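## Task

Nests N1 to N4 each hold one of the plates M06, M09, M60 and M90, and only the ID labels reveal which plate is where. First build a stack in rack S1 with M09 at the bottom, then M60, then M90 on top. M09 must rest flat on the rack floor, the other two must sit fully nested, and every labelled short end must face the rack's front, toward the robot. Release the plates, then push the START key on post KP until it latches. Pressing START (counted as soon as it lights) before that stack is right and before M06 sits correctly in its own nest is a failure. Then return all four plates so each ends in its original nest, lying flat within the locators, with well A1 at the corner marked A1, while START stays latched. Nothing may depend on the robot holding it. Finish with the gripper open and moved away.

## Robot and tools

ROBOT. One four-axis arm: a vertical lift, a shoulder, an elbow and a wrist yaw, ending in a two-finger gripper that always stays level (it can rotate about vertical but never tilt). The controlled point, end_effector_position, is midway between the two rubber pads, about 2 to 3 cm behind the fingertips. The fingers point along the gripper's +x axis and close along its y axis. Even fully closed the pads leave a 0.066 m gap, so a key is pressed with a single fingertip, not a pinch.

FRAMES. Reported poses use the scene frame: origin on the table top under the arm's base, +z up, +y to the left when looking along +x. Commanded motions use the gripper's own axes instead. On each labelled plate, well A1 sits at the labelled short end, in the corner opposite the labelled long side.

execute_actions. Argument actions: a list of actions run one after another. Each action is a list of 0 to 15 rows; each row is applied for one control step of 1/30 s, and if fewer than 15 rows are given the last row repeats to fill 15 steps. A row is five numbers in [-1, 1]: dx, dy, dz, rz, opening. The first four are an offset, in gripper axes, from the gripper pose measured when that action began (for the first action of a call, from the last pose any result reported). Every row refers to that same starting pose, not the previous row. Scale: 1.0 equals 0.6 m for dx, dy, dz and 180 degrees for rz; positive rz turns from +x toward +y. opening is absolute, not an offset: +1 is fully open (0.140 m), -1 is closed. Going from open to closed needs roughly 0.6 s. Each step, the commanded pose is clamped to within 70 mm and 16 degrees of the measured pose, so long offsets need several actions. An empty list simply returns state and images.

move. Argument target: one row in the same five-number layout, an offset from the pose shown in the latest result that has one, plus opening (absolute, sent when the move starts). speed: path top speed in m/s, 0.002 to 0.5, default 0.25; rotation is capped at twice that in rad/s. The straight path lasts 0.5 to 10 s and is cut off at 10 s. It turns the short way round and does not slow for obstacles; the hand can lag, drift off the path and exceed speed, mostly near full reach. Faster contact hits harder, and aiming farther beyond a surface pushes harder. blocking=false returns after 0.5 s while motion continues; poll with wait(0), and use wait or stop before sending further rows or moves. The extra 'move:' line reports the ending (done means settled near target; also off_target, moving, held, fault) and active limits: limits=paced means the sent pose was clipped, limits=held means a check blocked some steps, after which the arm may jump faster than speed. Distance from target is given.

wait: seconds, 0 to 10; the arm keeps its last command and a running move continues, returning early if it ends. stop: brakes a running move (needs stopping distance); fingers keep moving. zoom_image: camera (cam_head_left, cam_head_right or cam_wrist) and region [x0, y0, x1, y1] in pixels, top-left origin, at most 504 by 504. finished_scene: scene, the number of the current scene; irreversible, and its result tells whether the goal was met and gives the next task.

RESULTS. The state line gives end_effector_position (m) and end_effector_quat_wxyz; the printed position may be off, more so at long reach. Joint positions lists lift (m, 0 to 0.550), shoulder (-2 to 2 rad), elbow (-2.8 to 2.8 rad), wrist yaw (±12.566 rad), then pad gap in m. grip_measured is the finger opening on the command scale; readings may carry a constant error of about 1 mm. Hand target is where the controller is currently driving. 'pose unreachable' means a clearance check altered or blocked the command. Action calls list step readings of end_effector_position; HELD flags a step that was partly held back. Images come from cam_head_left, cam_head_right, cam_high, cam_low (896x504) and cam_wrist (616x616 fisheye).

CAUTIONS. Keep the elbow angle more than 0.4 rad away from 0, or the arm may fold and fault. To hold a plate, command an opening about 0.04 below grip_measured; smaller margins grip more gently. Pads push up to about 18 N each; a quick close may squeeze harder. Joint load limits: lift 57 N, shoulder 8.55 N m, elbow 4.27 N m, wrist yaw 1.42 N m, including the carried plate; reaching one halts the arm 10 s and drops the rest of the call. Holding loads heats motors: MOTOR HOT appears from 85 °C and at 100 °C an OVER-TEMPERATURE FAULT brakes the arm. Because offsets come from the measured pose, repeating a small push on a firm surface adds nothing, but on something yielding it goes deeper. The simulation keeps running while replies are being composed, with the arm holding its last command. Plates may occasionally get nudged by outside forces. Never knock anything off the table; set plates down from only a few millimetres, since long falls fail the task; avoid slams and hard pushes; release everything and withdraw before ending.

Each tool is called after "Emit:" as name(argument=value, ...), one argument or row to a line, values as JSON.

## Session

Emit:
execute_actions(
  actions=[],
)

Scene clock: 0.00 s.
end_effector_position=(+0.5153, +0.0051, +0.5034) grip_measured=+0.99 end_effector_quat_wxyz=(+0.763, +0.000, +0.000, +0.646)
Joint positions: [ 0.498  0.367  1.438 -0.401  0.14 ]
Hand target: +0.515, +0.005, +0.503; +0.763, +0.000, +0.000, +0.646

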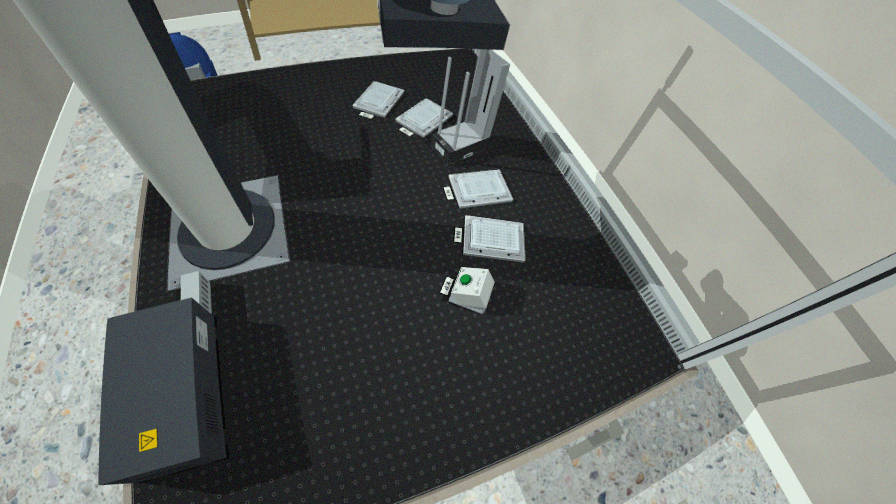

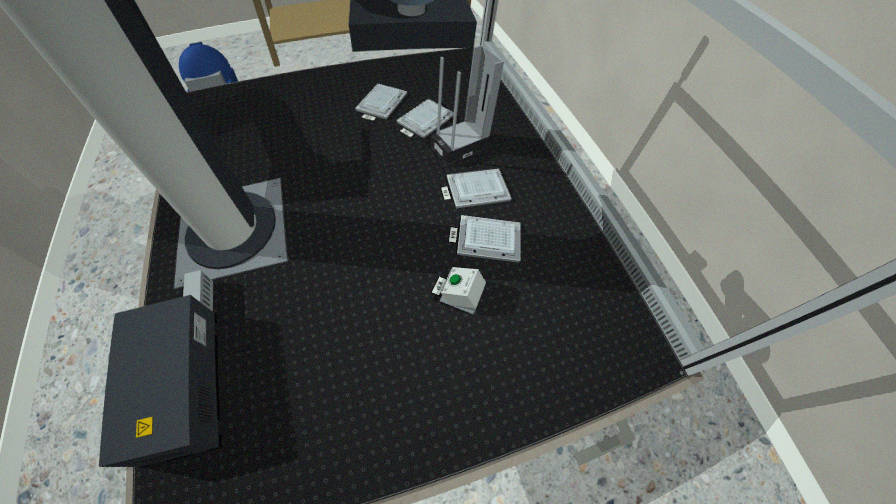

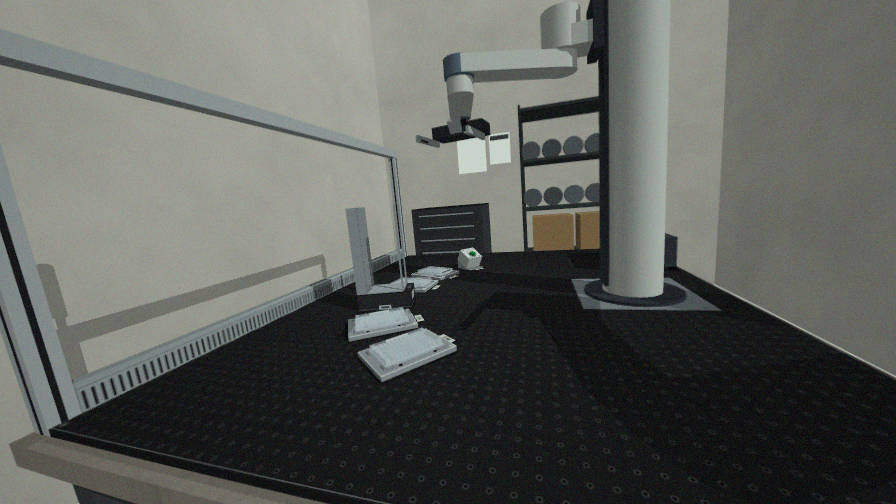

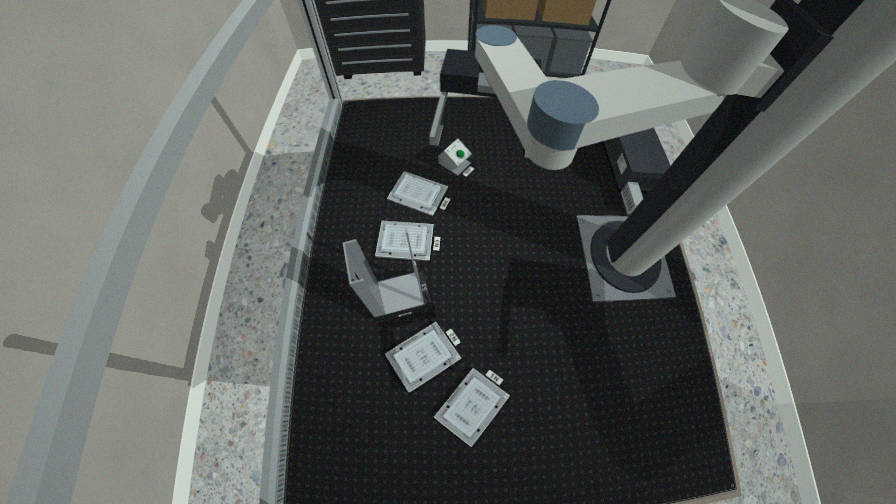

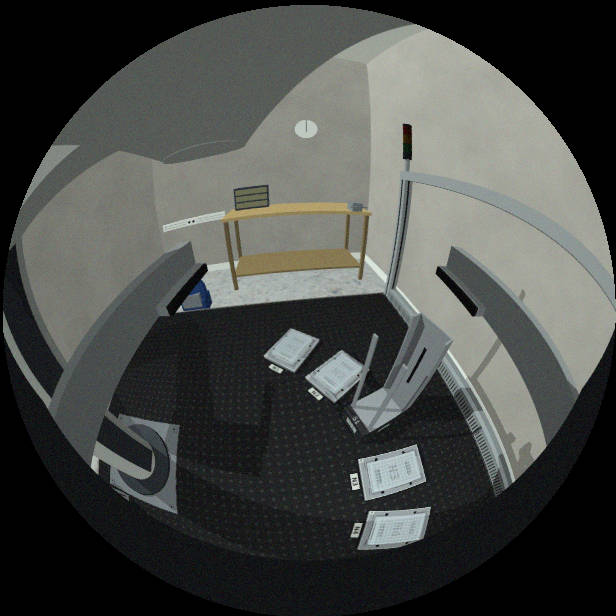

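Emit:
zoom_image(
  camera="cam_low",
  region=[330, 130, 530, 300],
)

Emit:
zoom_image(
  camera="cam_low",
  region=[340, 230, 540, 460],
)

Emit:
zoom_image(
  camera="cam_head_left",
  region=[340, 40, 540, 220],
)

Emit:
zoom_image(
  camera="cam_head_left",
  region=[420, 160, 560, 330],
)

Region (330, 130, 530, 300) of cam_low's 896x504 image, scaled by 2.520, with more detail than that image has; it fills the top 428 rows of this view, and the rest is white.

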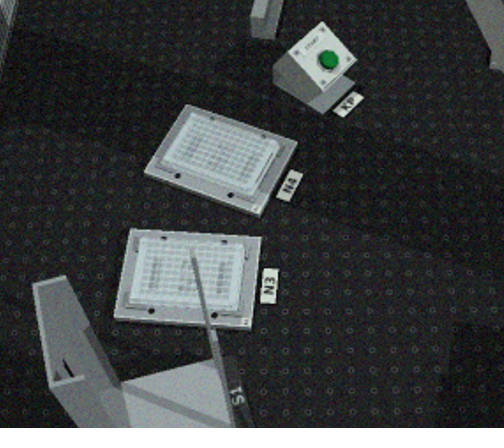

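Region (340, 230, 540, 460) of cam_low's 896x504 image, scaled by 2.191, with more detail than that image has; it fills the left 438 columns of this view, and the rest is white.

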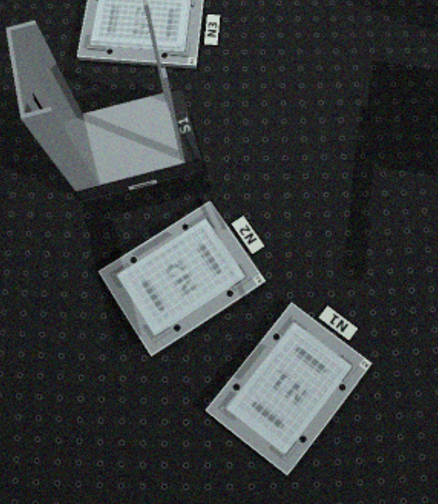

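Region (340, 40, 540, 220) of cam_head_left's 896x504 image, scaled by 2.520, with more detail than that image has; it fills the top 454 rows of this view, and the rest is white.

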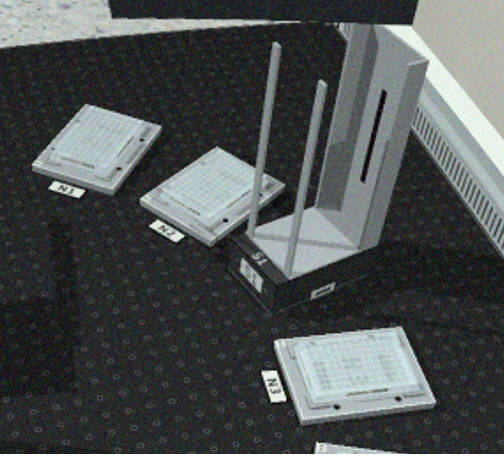

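Region (420, 160, 560, 330) of cam_head_left's 896x504 image, scaled by 2.965, with more detail than that image has; it fills the left 415 columns of this view, and the rest is white.

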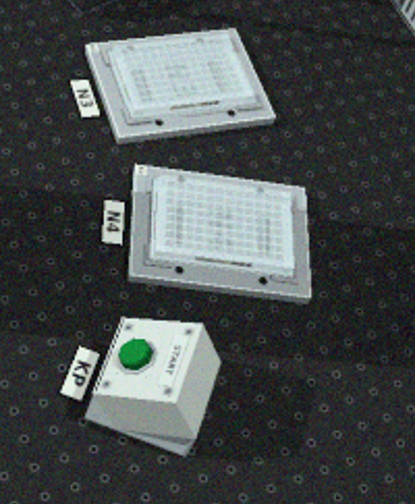

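Emit:
zoom_image(
  camera="cam_wrist",
  region=[56, 200, 560, 616],
)

Emit:
zoom_image(
  camera="cam_wrist",
  region=[250, 310, 470, 560],
)

Region (56, 200, 560, 616) of cam_wrist's 616x616 image, scaled by 1.000; it fills the top 416 rows of this view, and the rest is white.

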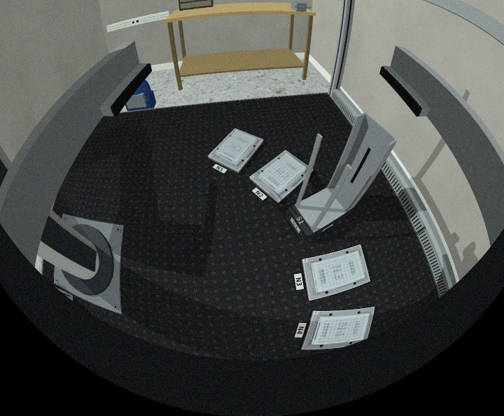

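Region (250, 310, 470, 560) of cam_wrist's 616x616 image, scaled by 2.016, with more detail than that image has; it fills the left 444 columns of this view, and the rest is white.

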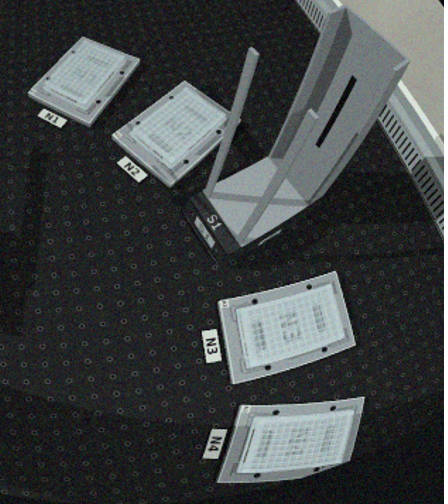

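Emit:
zoom_image(
  camera="cam_low",
  region=[400, 0, 850, 200],
)

Emit:
zoom_image(
  camera="cam_high",
  region=[330, 0, 700, 400],
)

Region (400, 0, 850, 200) of cam_low's 896x504 image, scaled by 1.120, with more detail than that image has.

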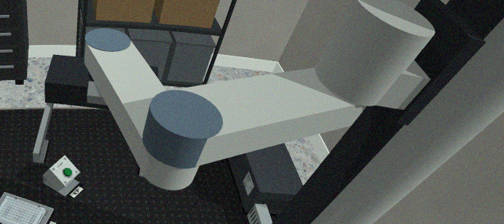

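Region (330, 0, 700, 400) of cam_high's 896x504 image, scaled by 1.260, with more detail than that image has; it fills the left 466 columns of this view, and the rest is white.

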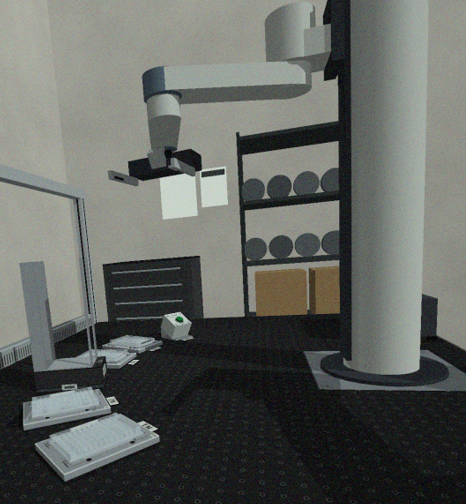

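Emit:
move(
  target=[-0.0263, 0.1055, -0.583, -0.4467, 1],
  speed=0.35,
)

Scene clock: 15.20 s.
end_effector_position=(+0.4502, +0.0000, +0.1535) grip_measured=+0.99 end_effector_quat_wxyz=(+1.000, +0.000, +0.000, +0.001)
Joint positions: [ 0.149  1.027  0.503 -1.53   0.14 ]
Hand target: +0.450, -0.000, +0.154; +1.000, +0.000, +0.000, +0.001
Off the commanded pose: 0.000 m, 0 deg.
move: done

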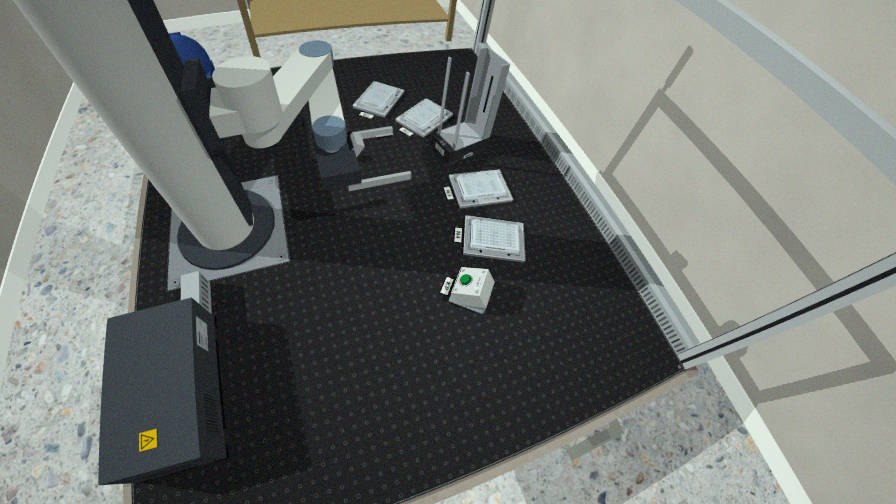

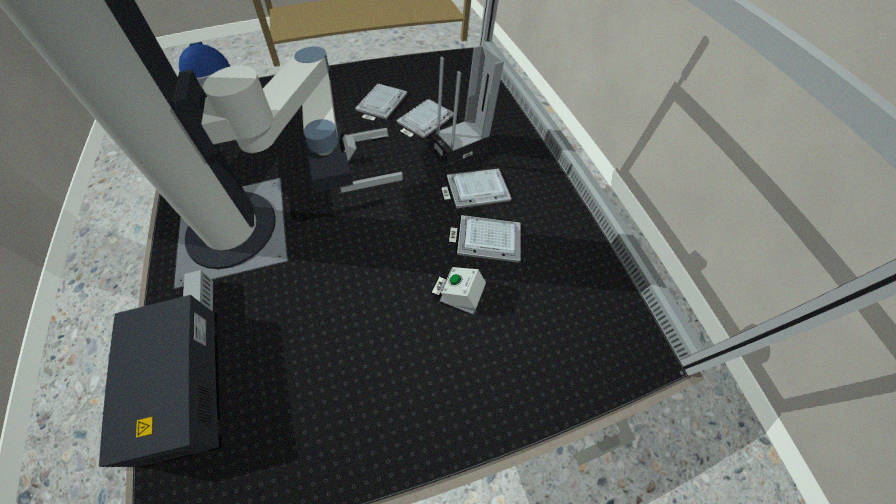

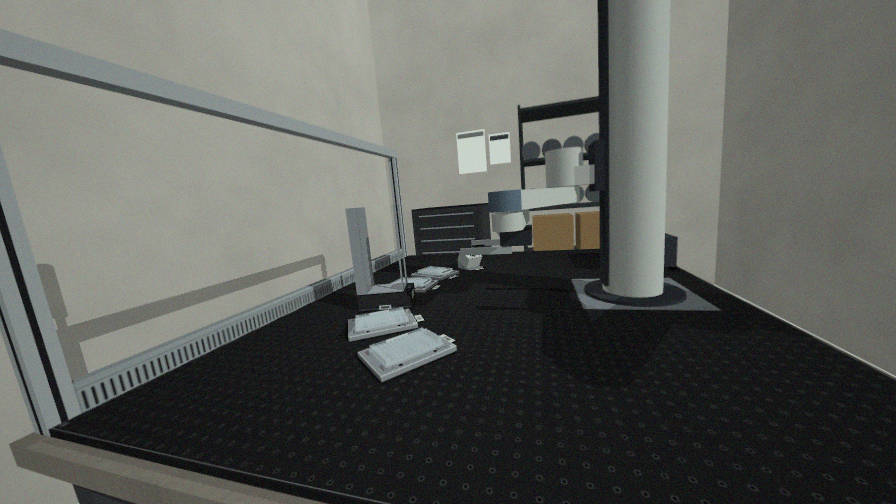

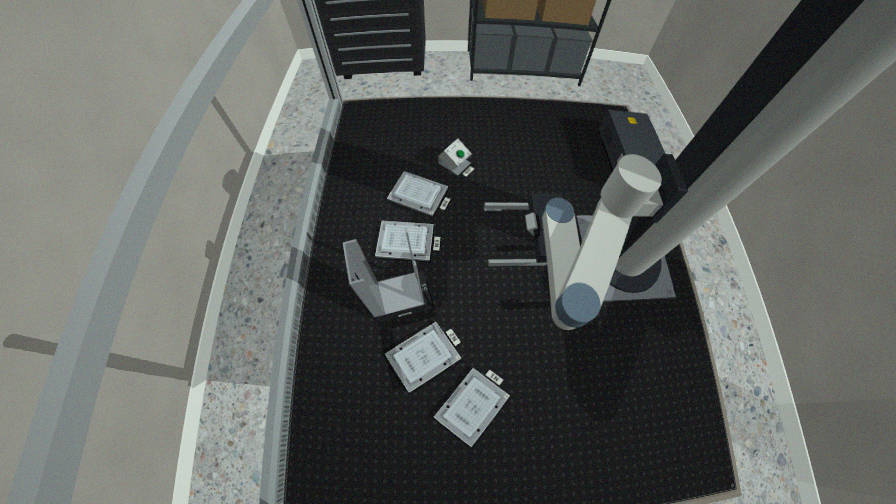

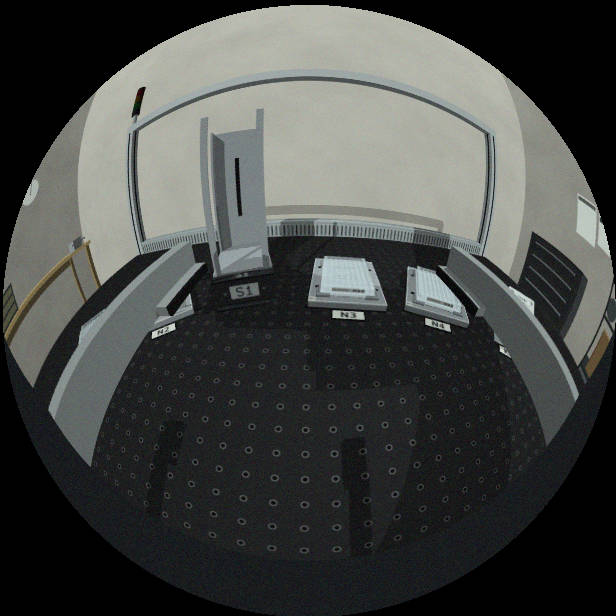

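Emit:
zoom_image(
  camera="cam_wrist",
  region=[300, 245, 400, 325],
)

Emit:
zoom_image(
  camera="cam_wrist",
  region=[395, 250, 495, 340],
)

Emit:
zoom_image(
  camera="cam_wrist",
  region=[190, 100, 300, 320],
)

Region (300, 245, 400, 325) of cam_wrist's 616x616 image, scaled by 5.040, with more detail than that image has; it fills the top 403 rows of this view, and the rest is white.

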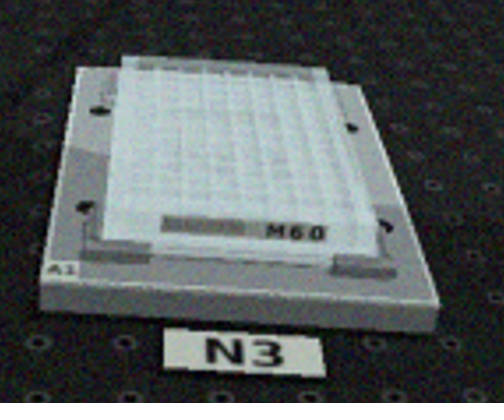

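Region (395, 250, 495, 340) of cam_wrist's 616x616 image, scaled by 5.040, with more detail than that image has; it fills the top 454 rows of this view, and the rest is white.

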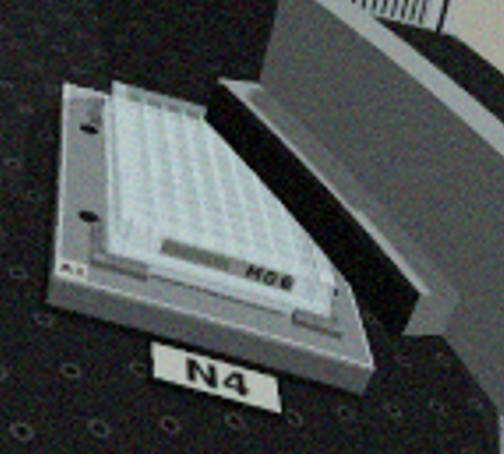

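Region (190, 100, 300, 320) of cam_wrist's 616x616 image, scaled by 2.291, with more detail than that image has.

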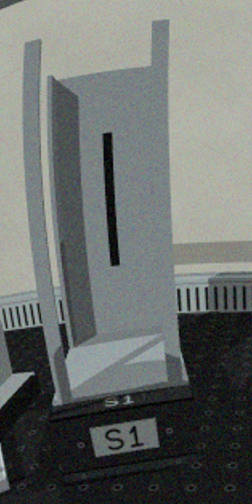

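Emit:
move(
  target=[-0.01, 0.375, -0.089, 0.2222, 1],
  speed=0.35,
)

Scene clock: 22.77 s.
end_effector_position=(+0.4438, +0.2252, +0.1001) grip_measured=+0.99 end_effector_quat_wxyz=(+0.939, +0.000, +0.000, +0.343)
Joint positions: [ 0.095  1.681  0.821 -1.801  0.14 ]
Hand target: +0.444, +0.225, +0.100; +0.939, +0.000, +0.000, +0.343
Off the commanded pose: 0.000 m, 0 deg.
move: done

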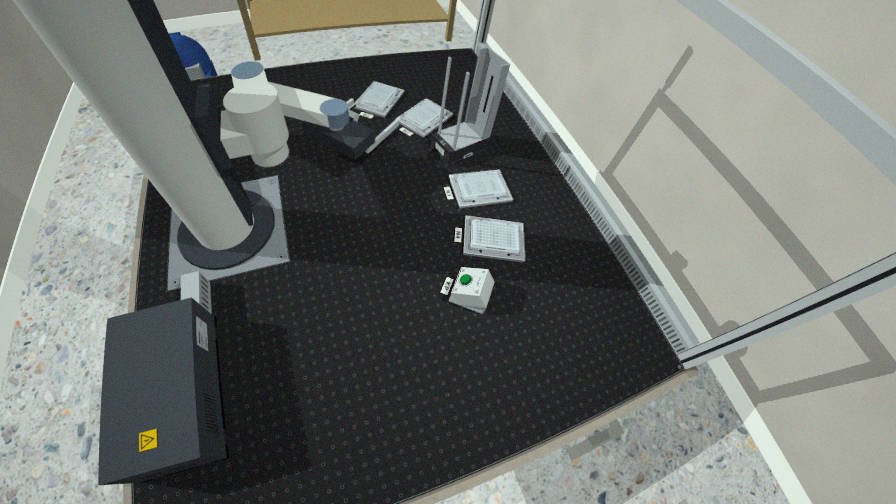

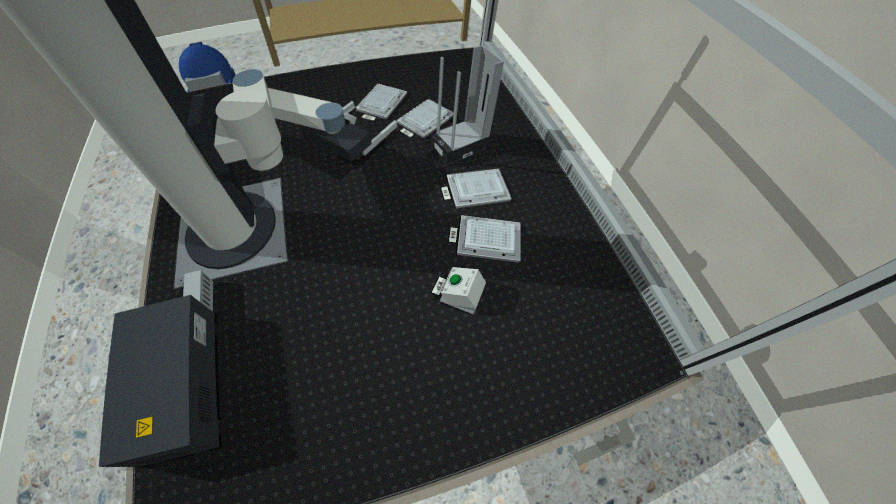

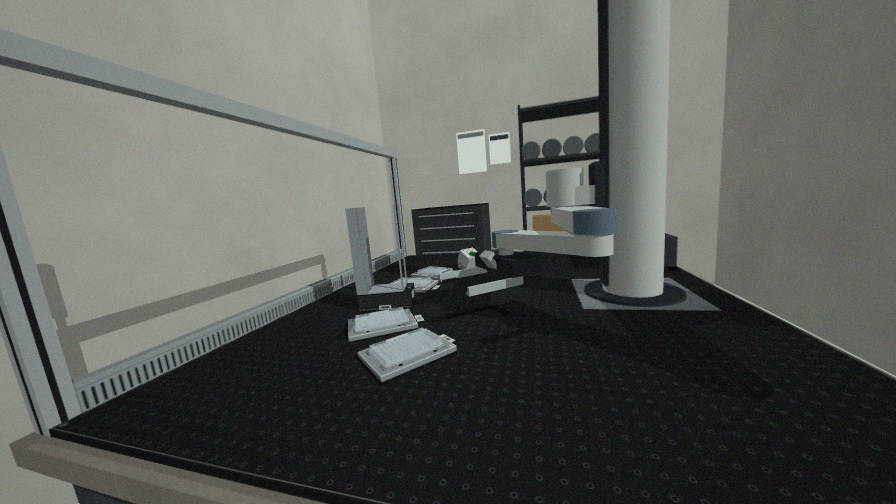

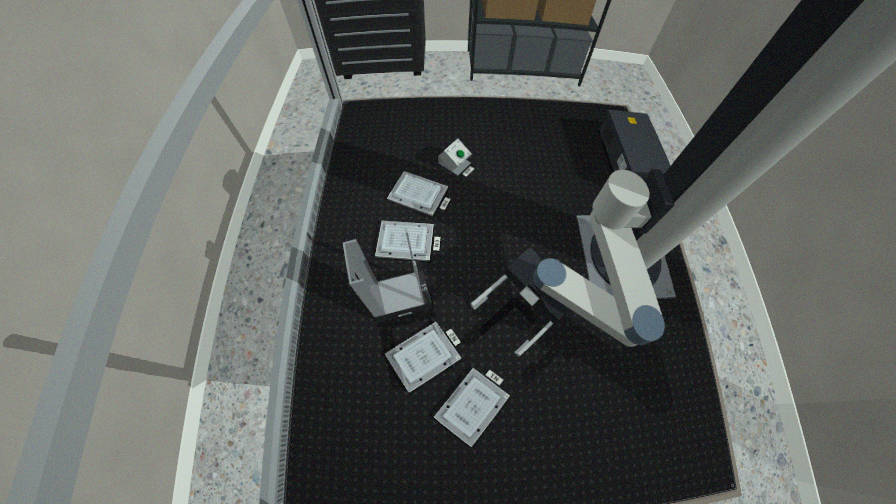

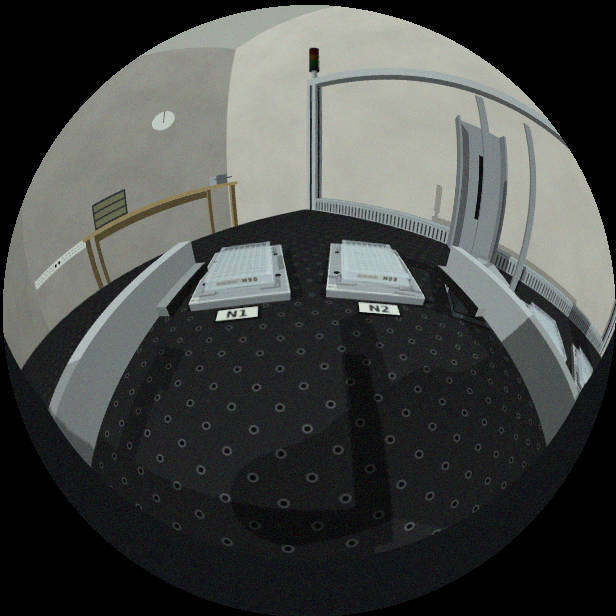

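Emit:
zoom_image(
  camera="cam_wrist",
  region=[180, 230, 300, 330],
)

Emit:
zoom_image(
  camera="cam_wrist",
  region=[315, 230, 435, 330],
)

Region (180, 230, 300, 330) of cam_wrist's 616x616 image, scaled by 4.200, with more detail than that image has.

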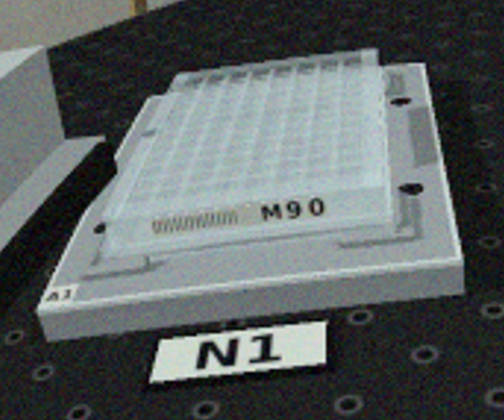

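Region (315, 230, 435, 330) of cam_wrist's 616x616 image, scaled by 4.200, with more detail than that image has.

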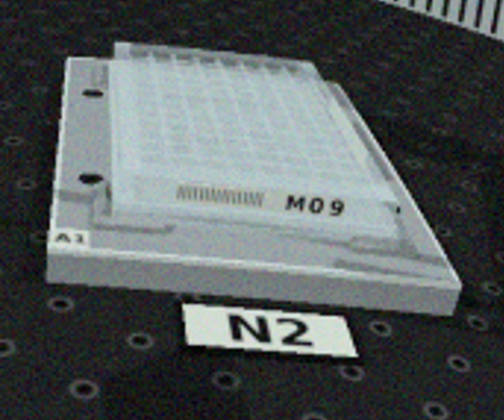

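Emit:
move(
  target=[0.3203, -0.135, -0.0668, -0.0394, 0.1],
  speed=0.3,
)

Scene clock: 29.23 s.
end_effector_position=(+0.6430, +0.2870, +0.0600) grip_measured=+0.10 end_effector_quat_wxyz=(+0.959, +0.000, +0.000, +0.284)
Joint positions: [ 0.055  1.148  1.806 -2.378  0.107]
Hand target: +0.643, +0.287, +0.060; +0.959, +0.000, +0.000, +0.284
Off the commanded pose: 0.000 m, 0 deg.
move: done

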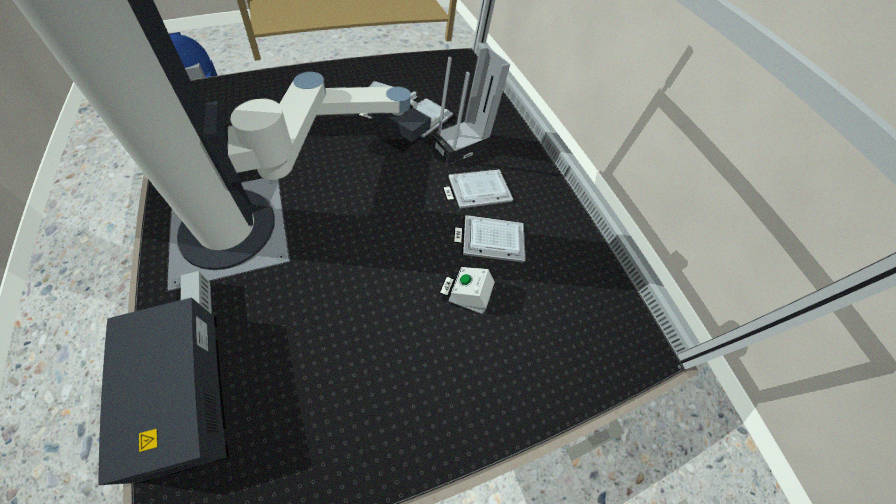

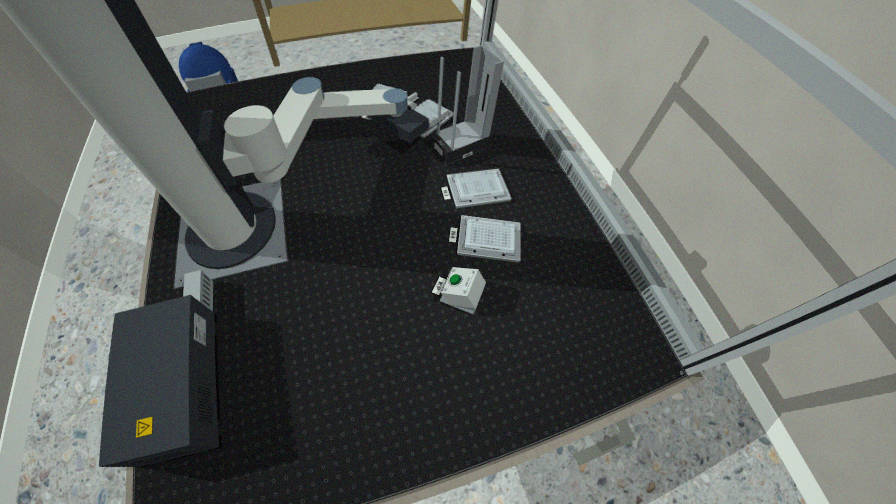

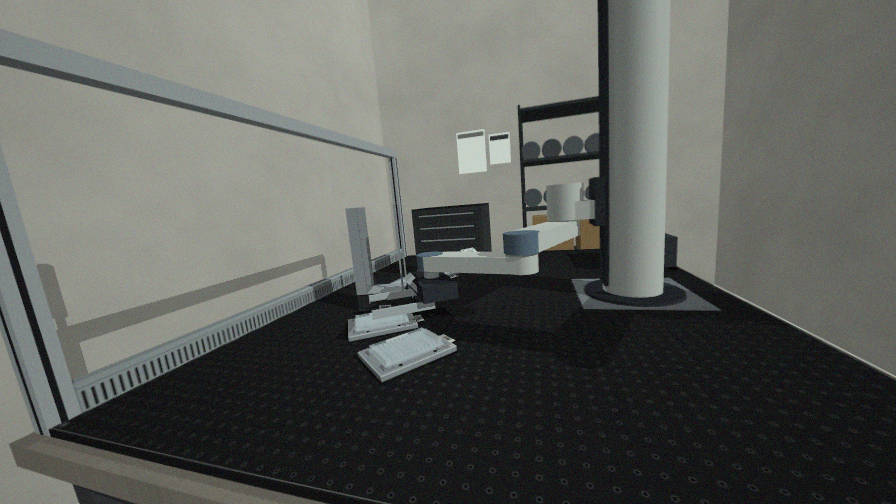

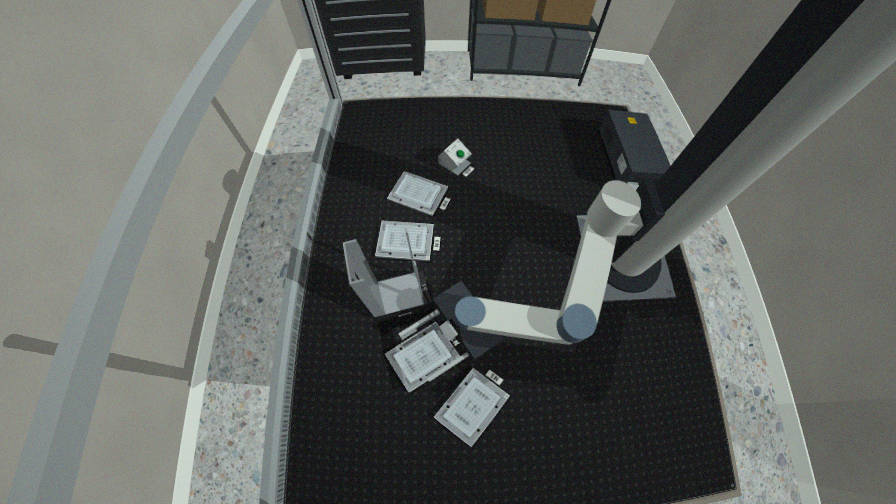

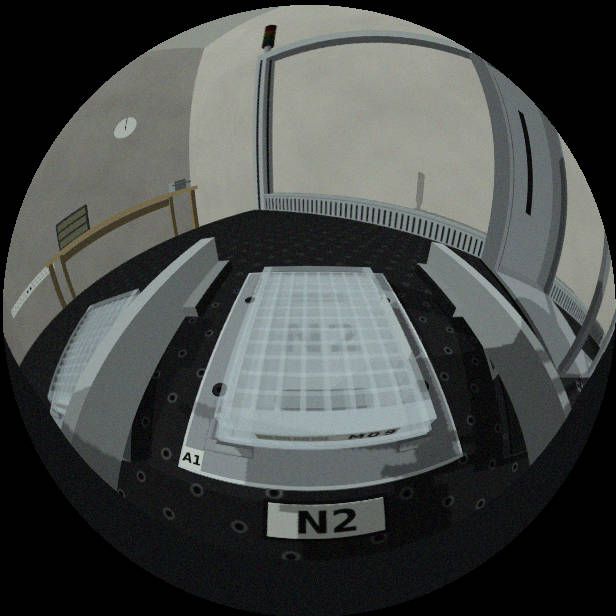

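Emit:
move(
  target=[0.0033, 0.0045, -0.045, 0, 0.1],
  speed=0.08,
)

Scene clock: 31.00 s.
end_effector_position=(+0.6432, +0.2902, +0.0329) grip_measured=+0.10 end_effector_quat_wxyz=(+0.959, +0.000, +0.000, +0.284)
Joint positions: [ 0.028  1.15   1.818 -2.391  0.107]
Hand target: +0.643, +0.290, +0.033; +0.959, +0.000, +0.000, +0.284
Off the commanded pose: 0.000 m, 0 deg.
move: done

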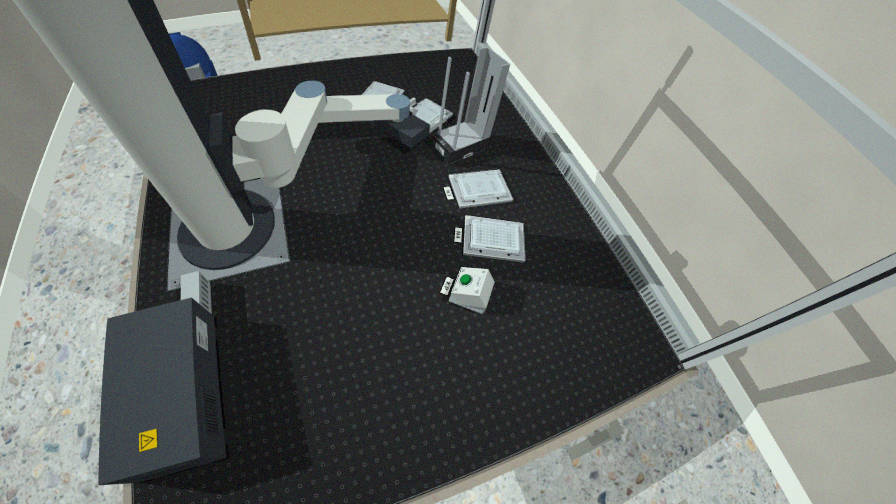

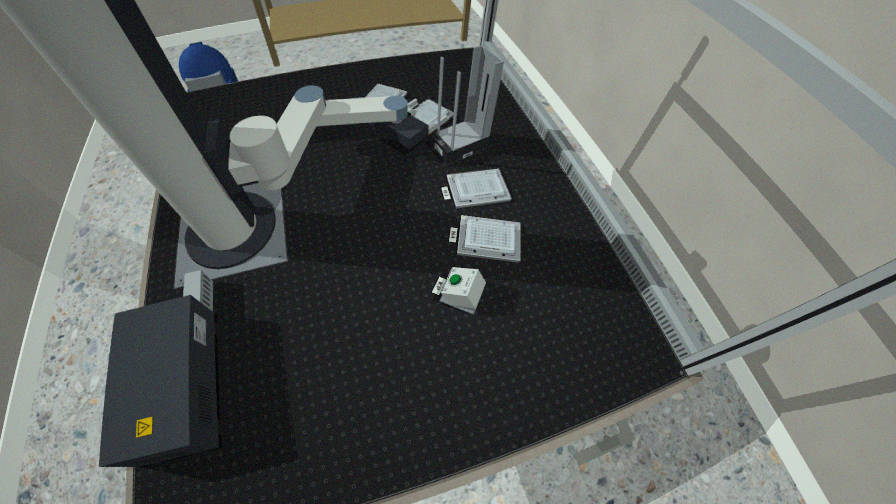

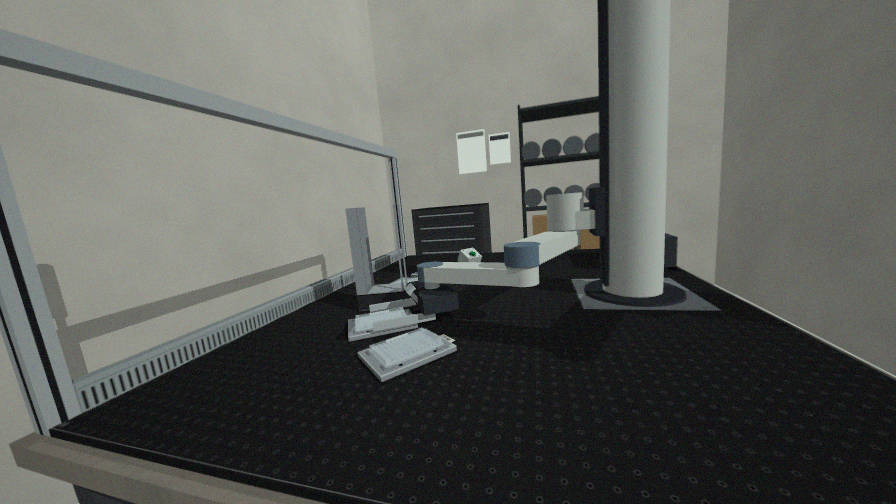

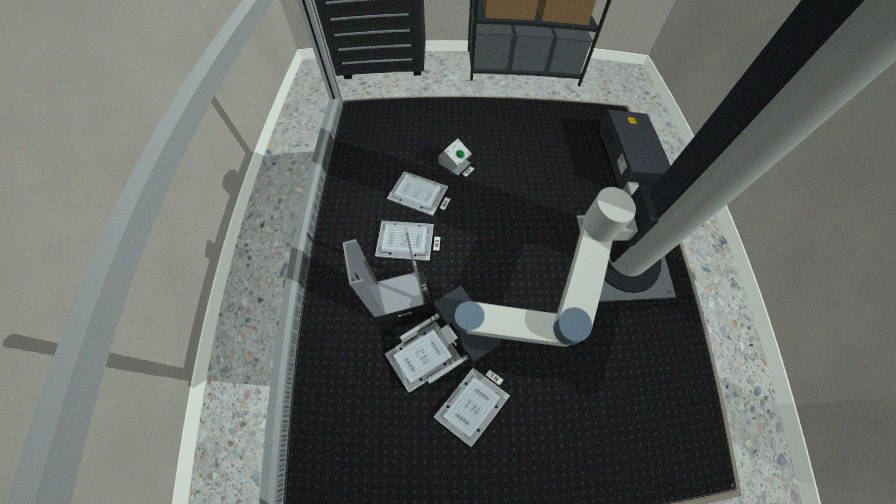

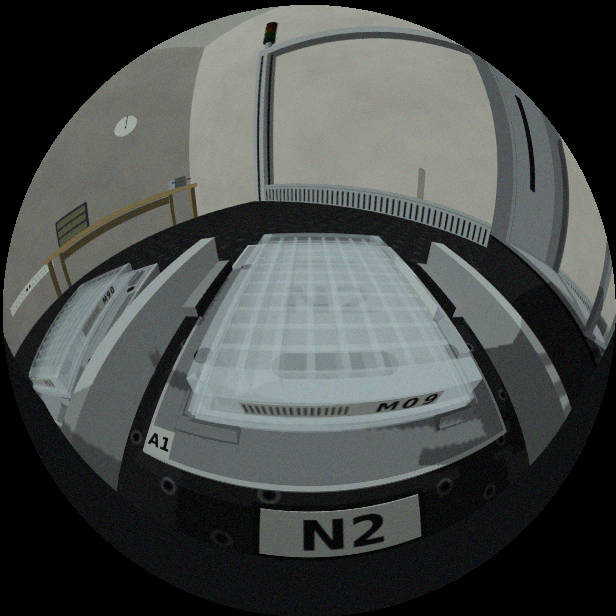

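Emit:
zoom_image(
  camera="cam_wrist",
  region=[120, 210, 540, 500],
)

Emit:
zoom_image(
  camera="cam_high",
  region=[330, 270, 480, 390],
)

Emit:
zoom_image(
  camera="cam_low",
  region=[370, 280, 510, 400],
)

Region (120, 210, 540, 500) of cam_wrist's 616x616 image, scaled by 1.200, with more detail than that image has; it fills the top 348 rows of this view, and the rest is white.

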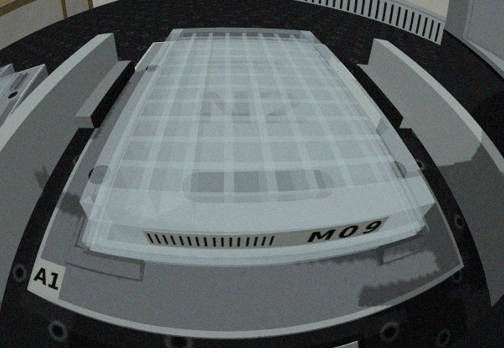

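Region (330, 270, 480, 390) of cam_high's 896x504 image, scaled by 3.360, with more detail than that image has; it fills the top 403 rows of this view, and the rest is white.

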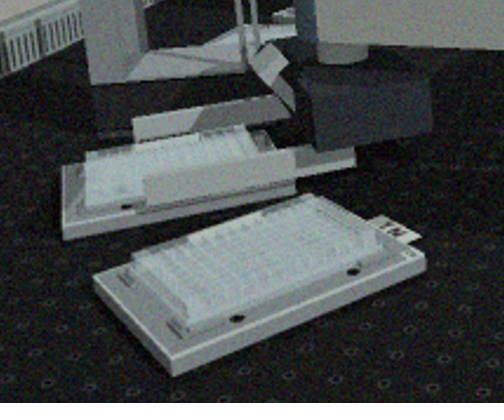

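Region (370, 280, 510, 400) of cam_low's 896x504 image, scaled by 3.600, with more detail than that image has; it fills the top 432 rows of this view, and the rest is white.

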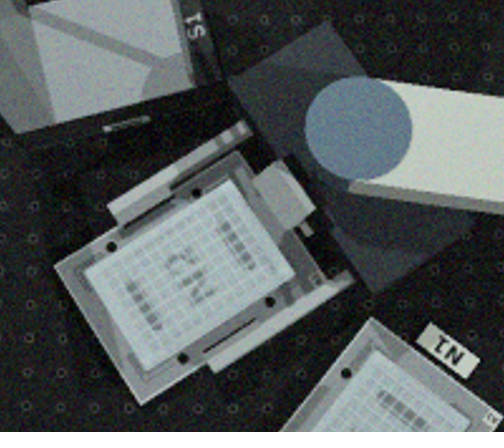

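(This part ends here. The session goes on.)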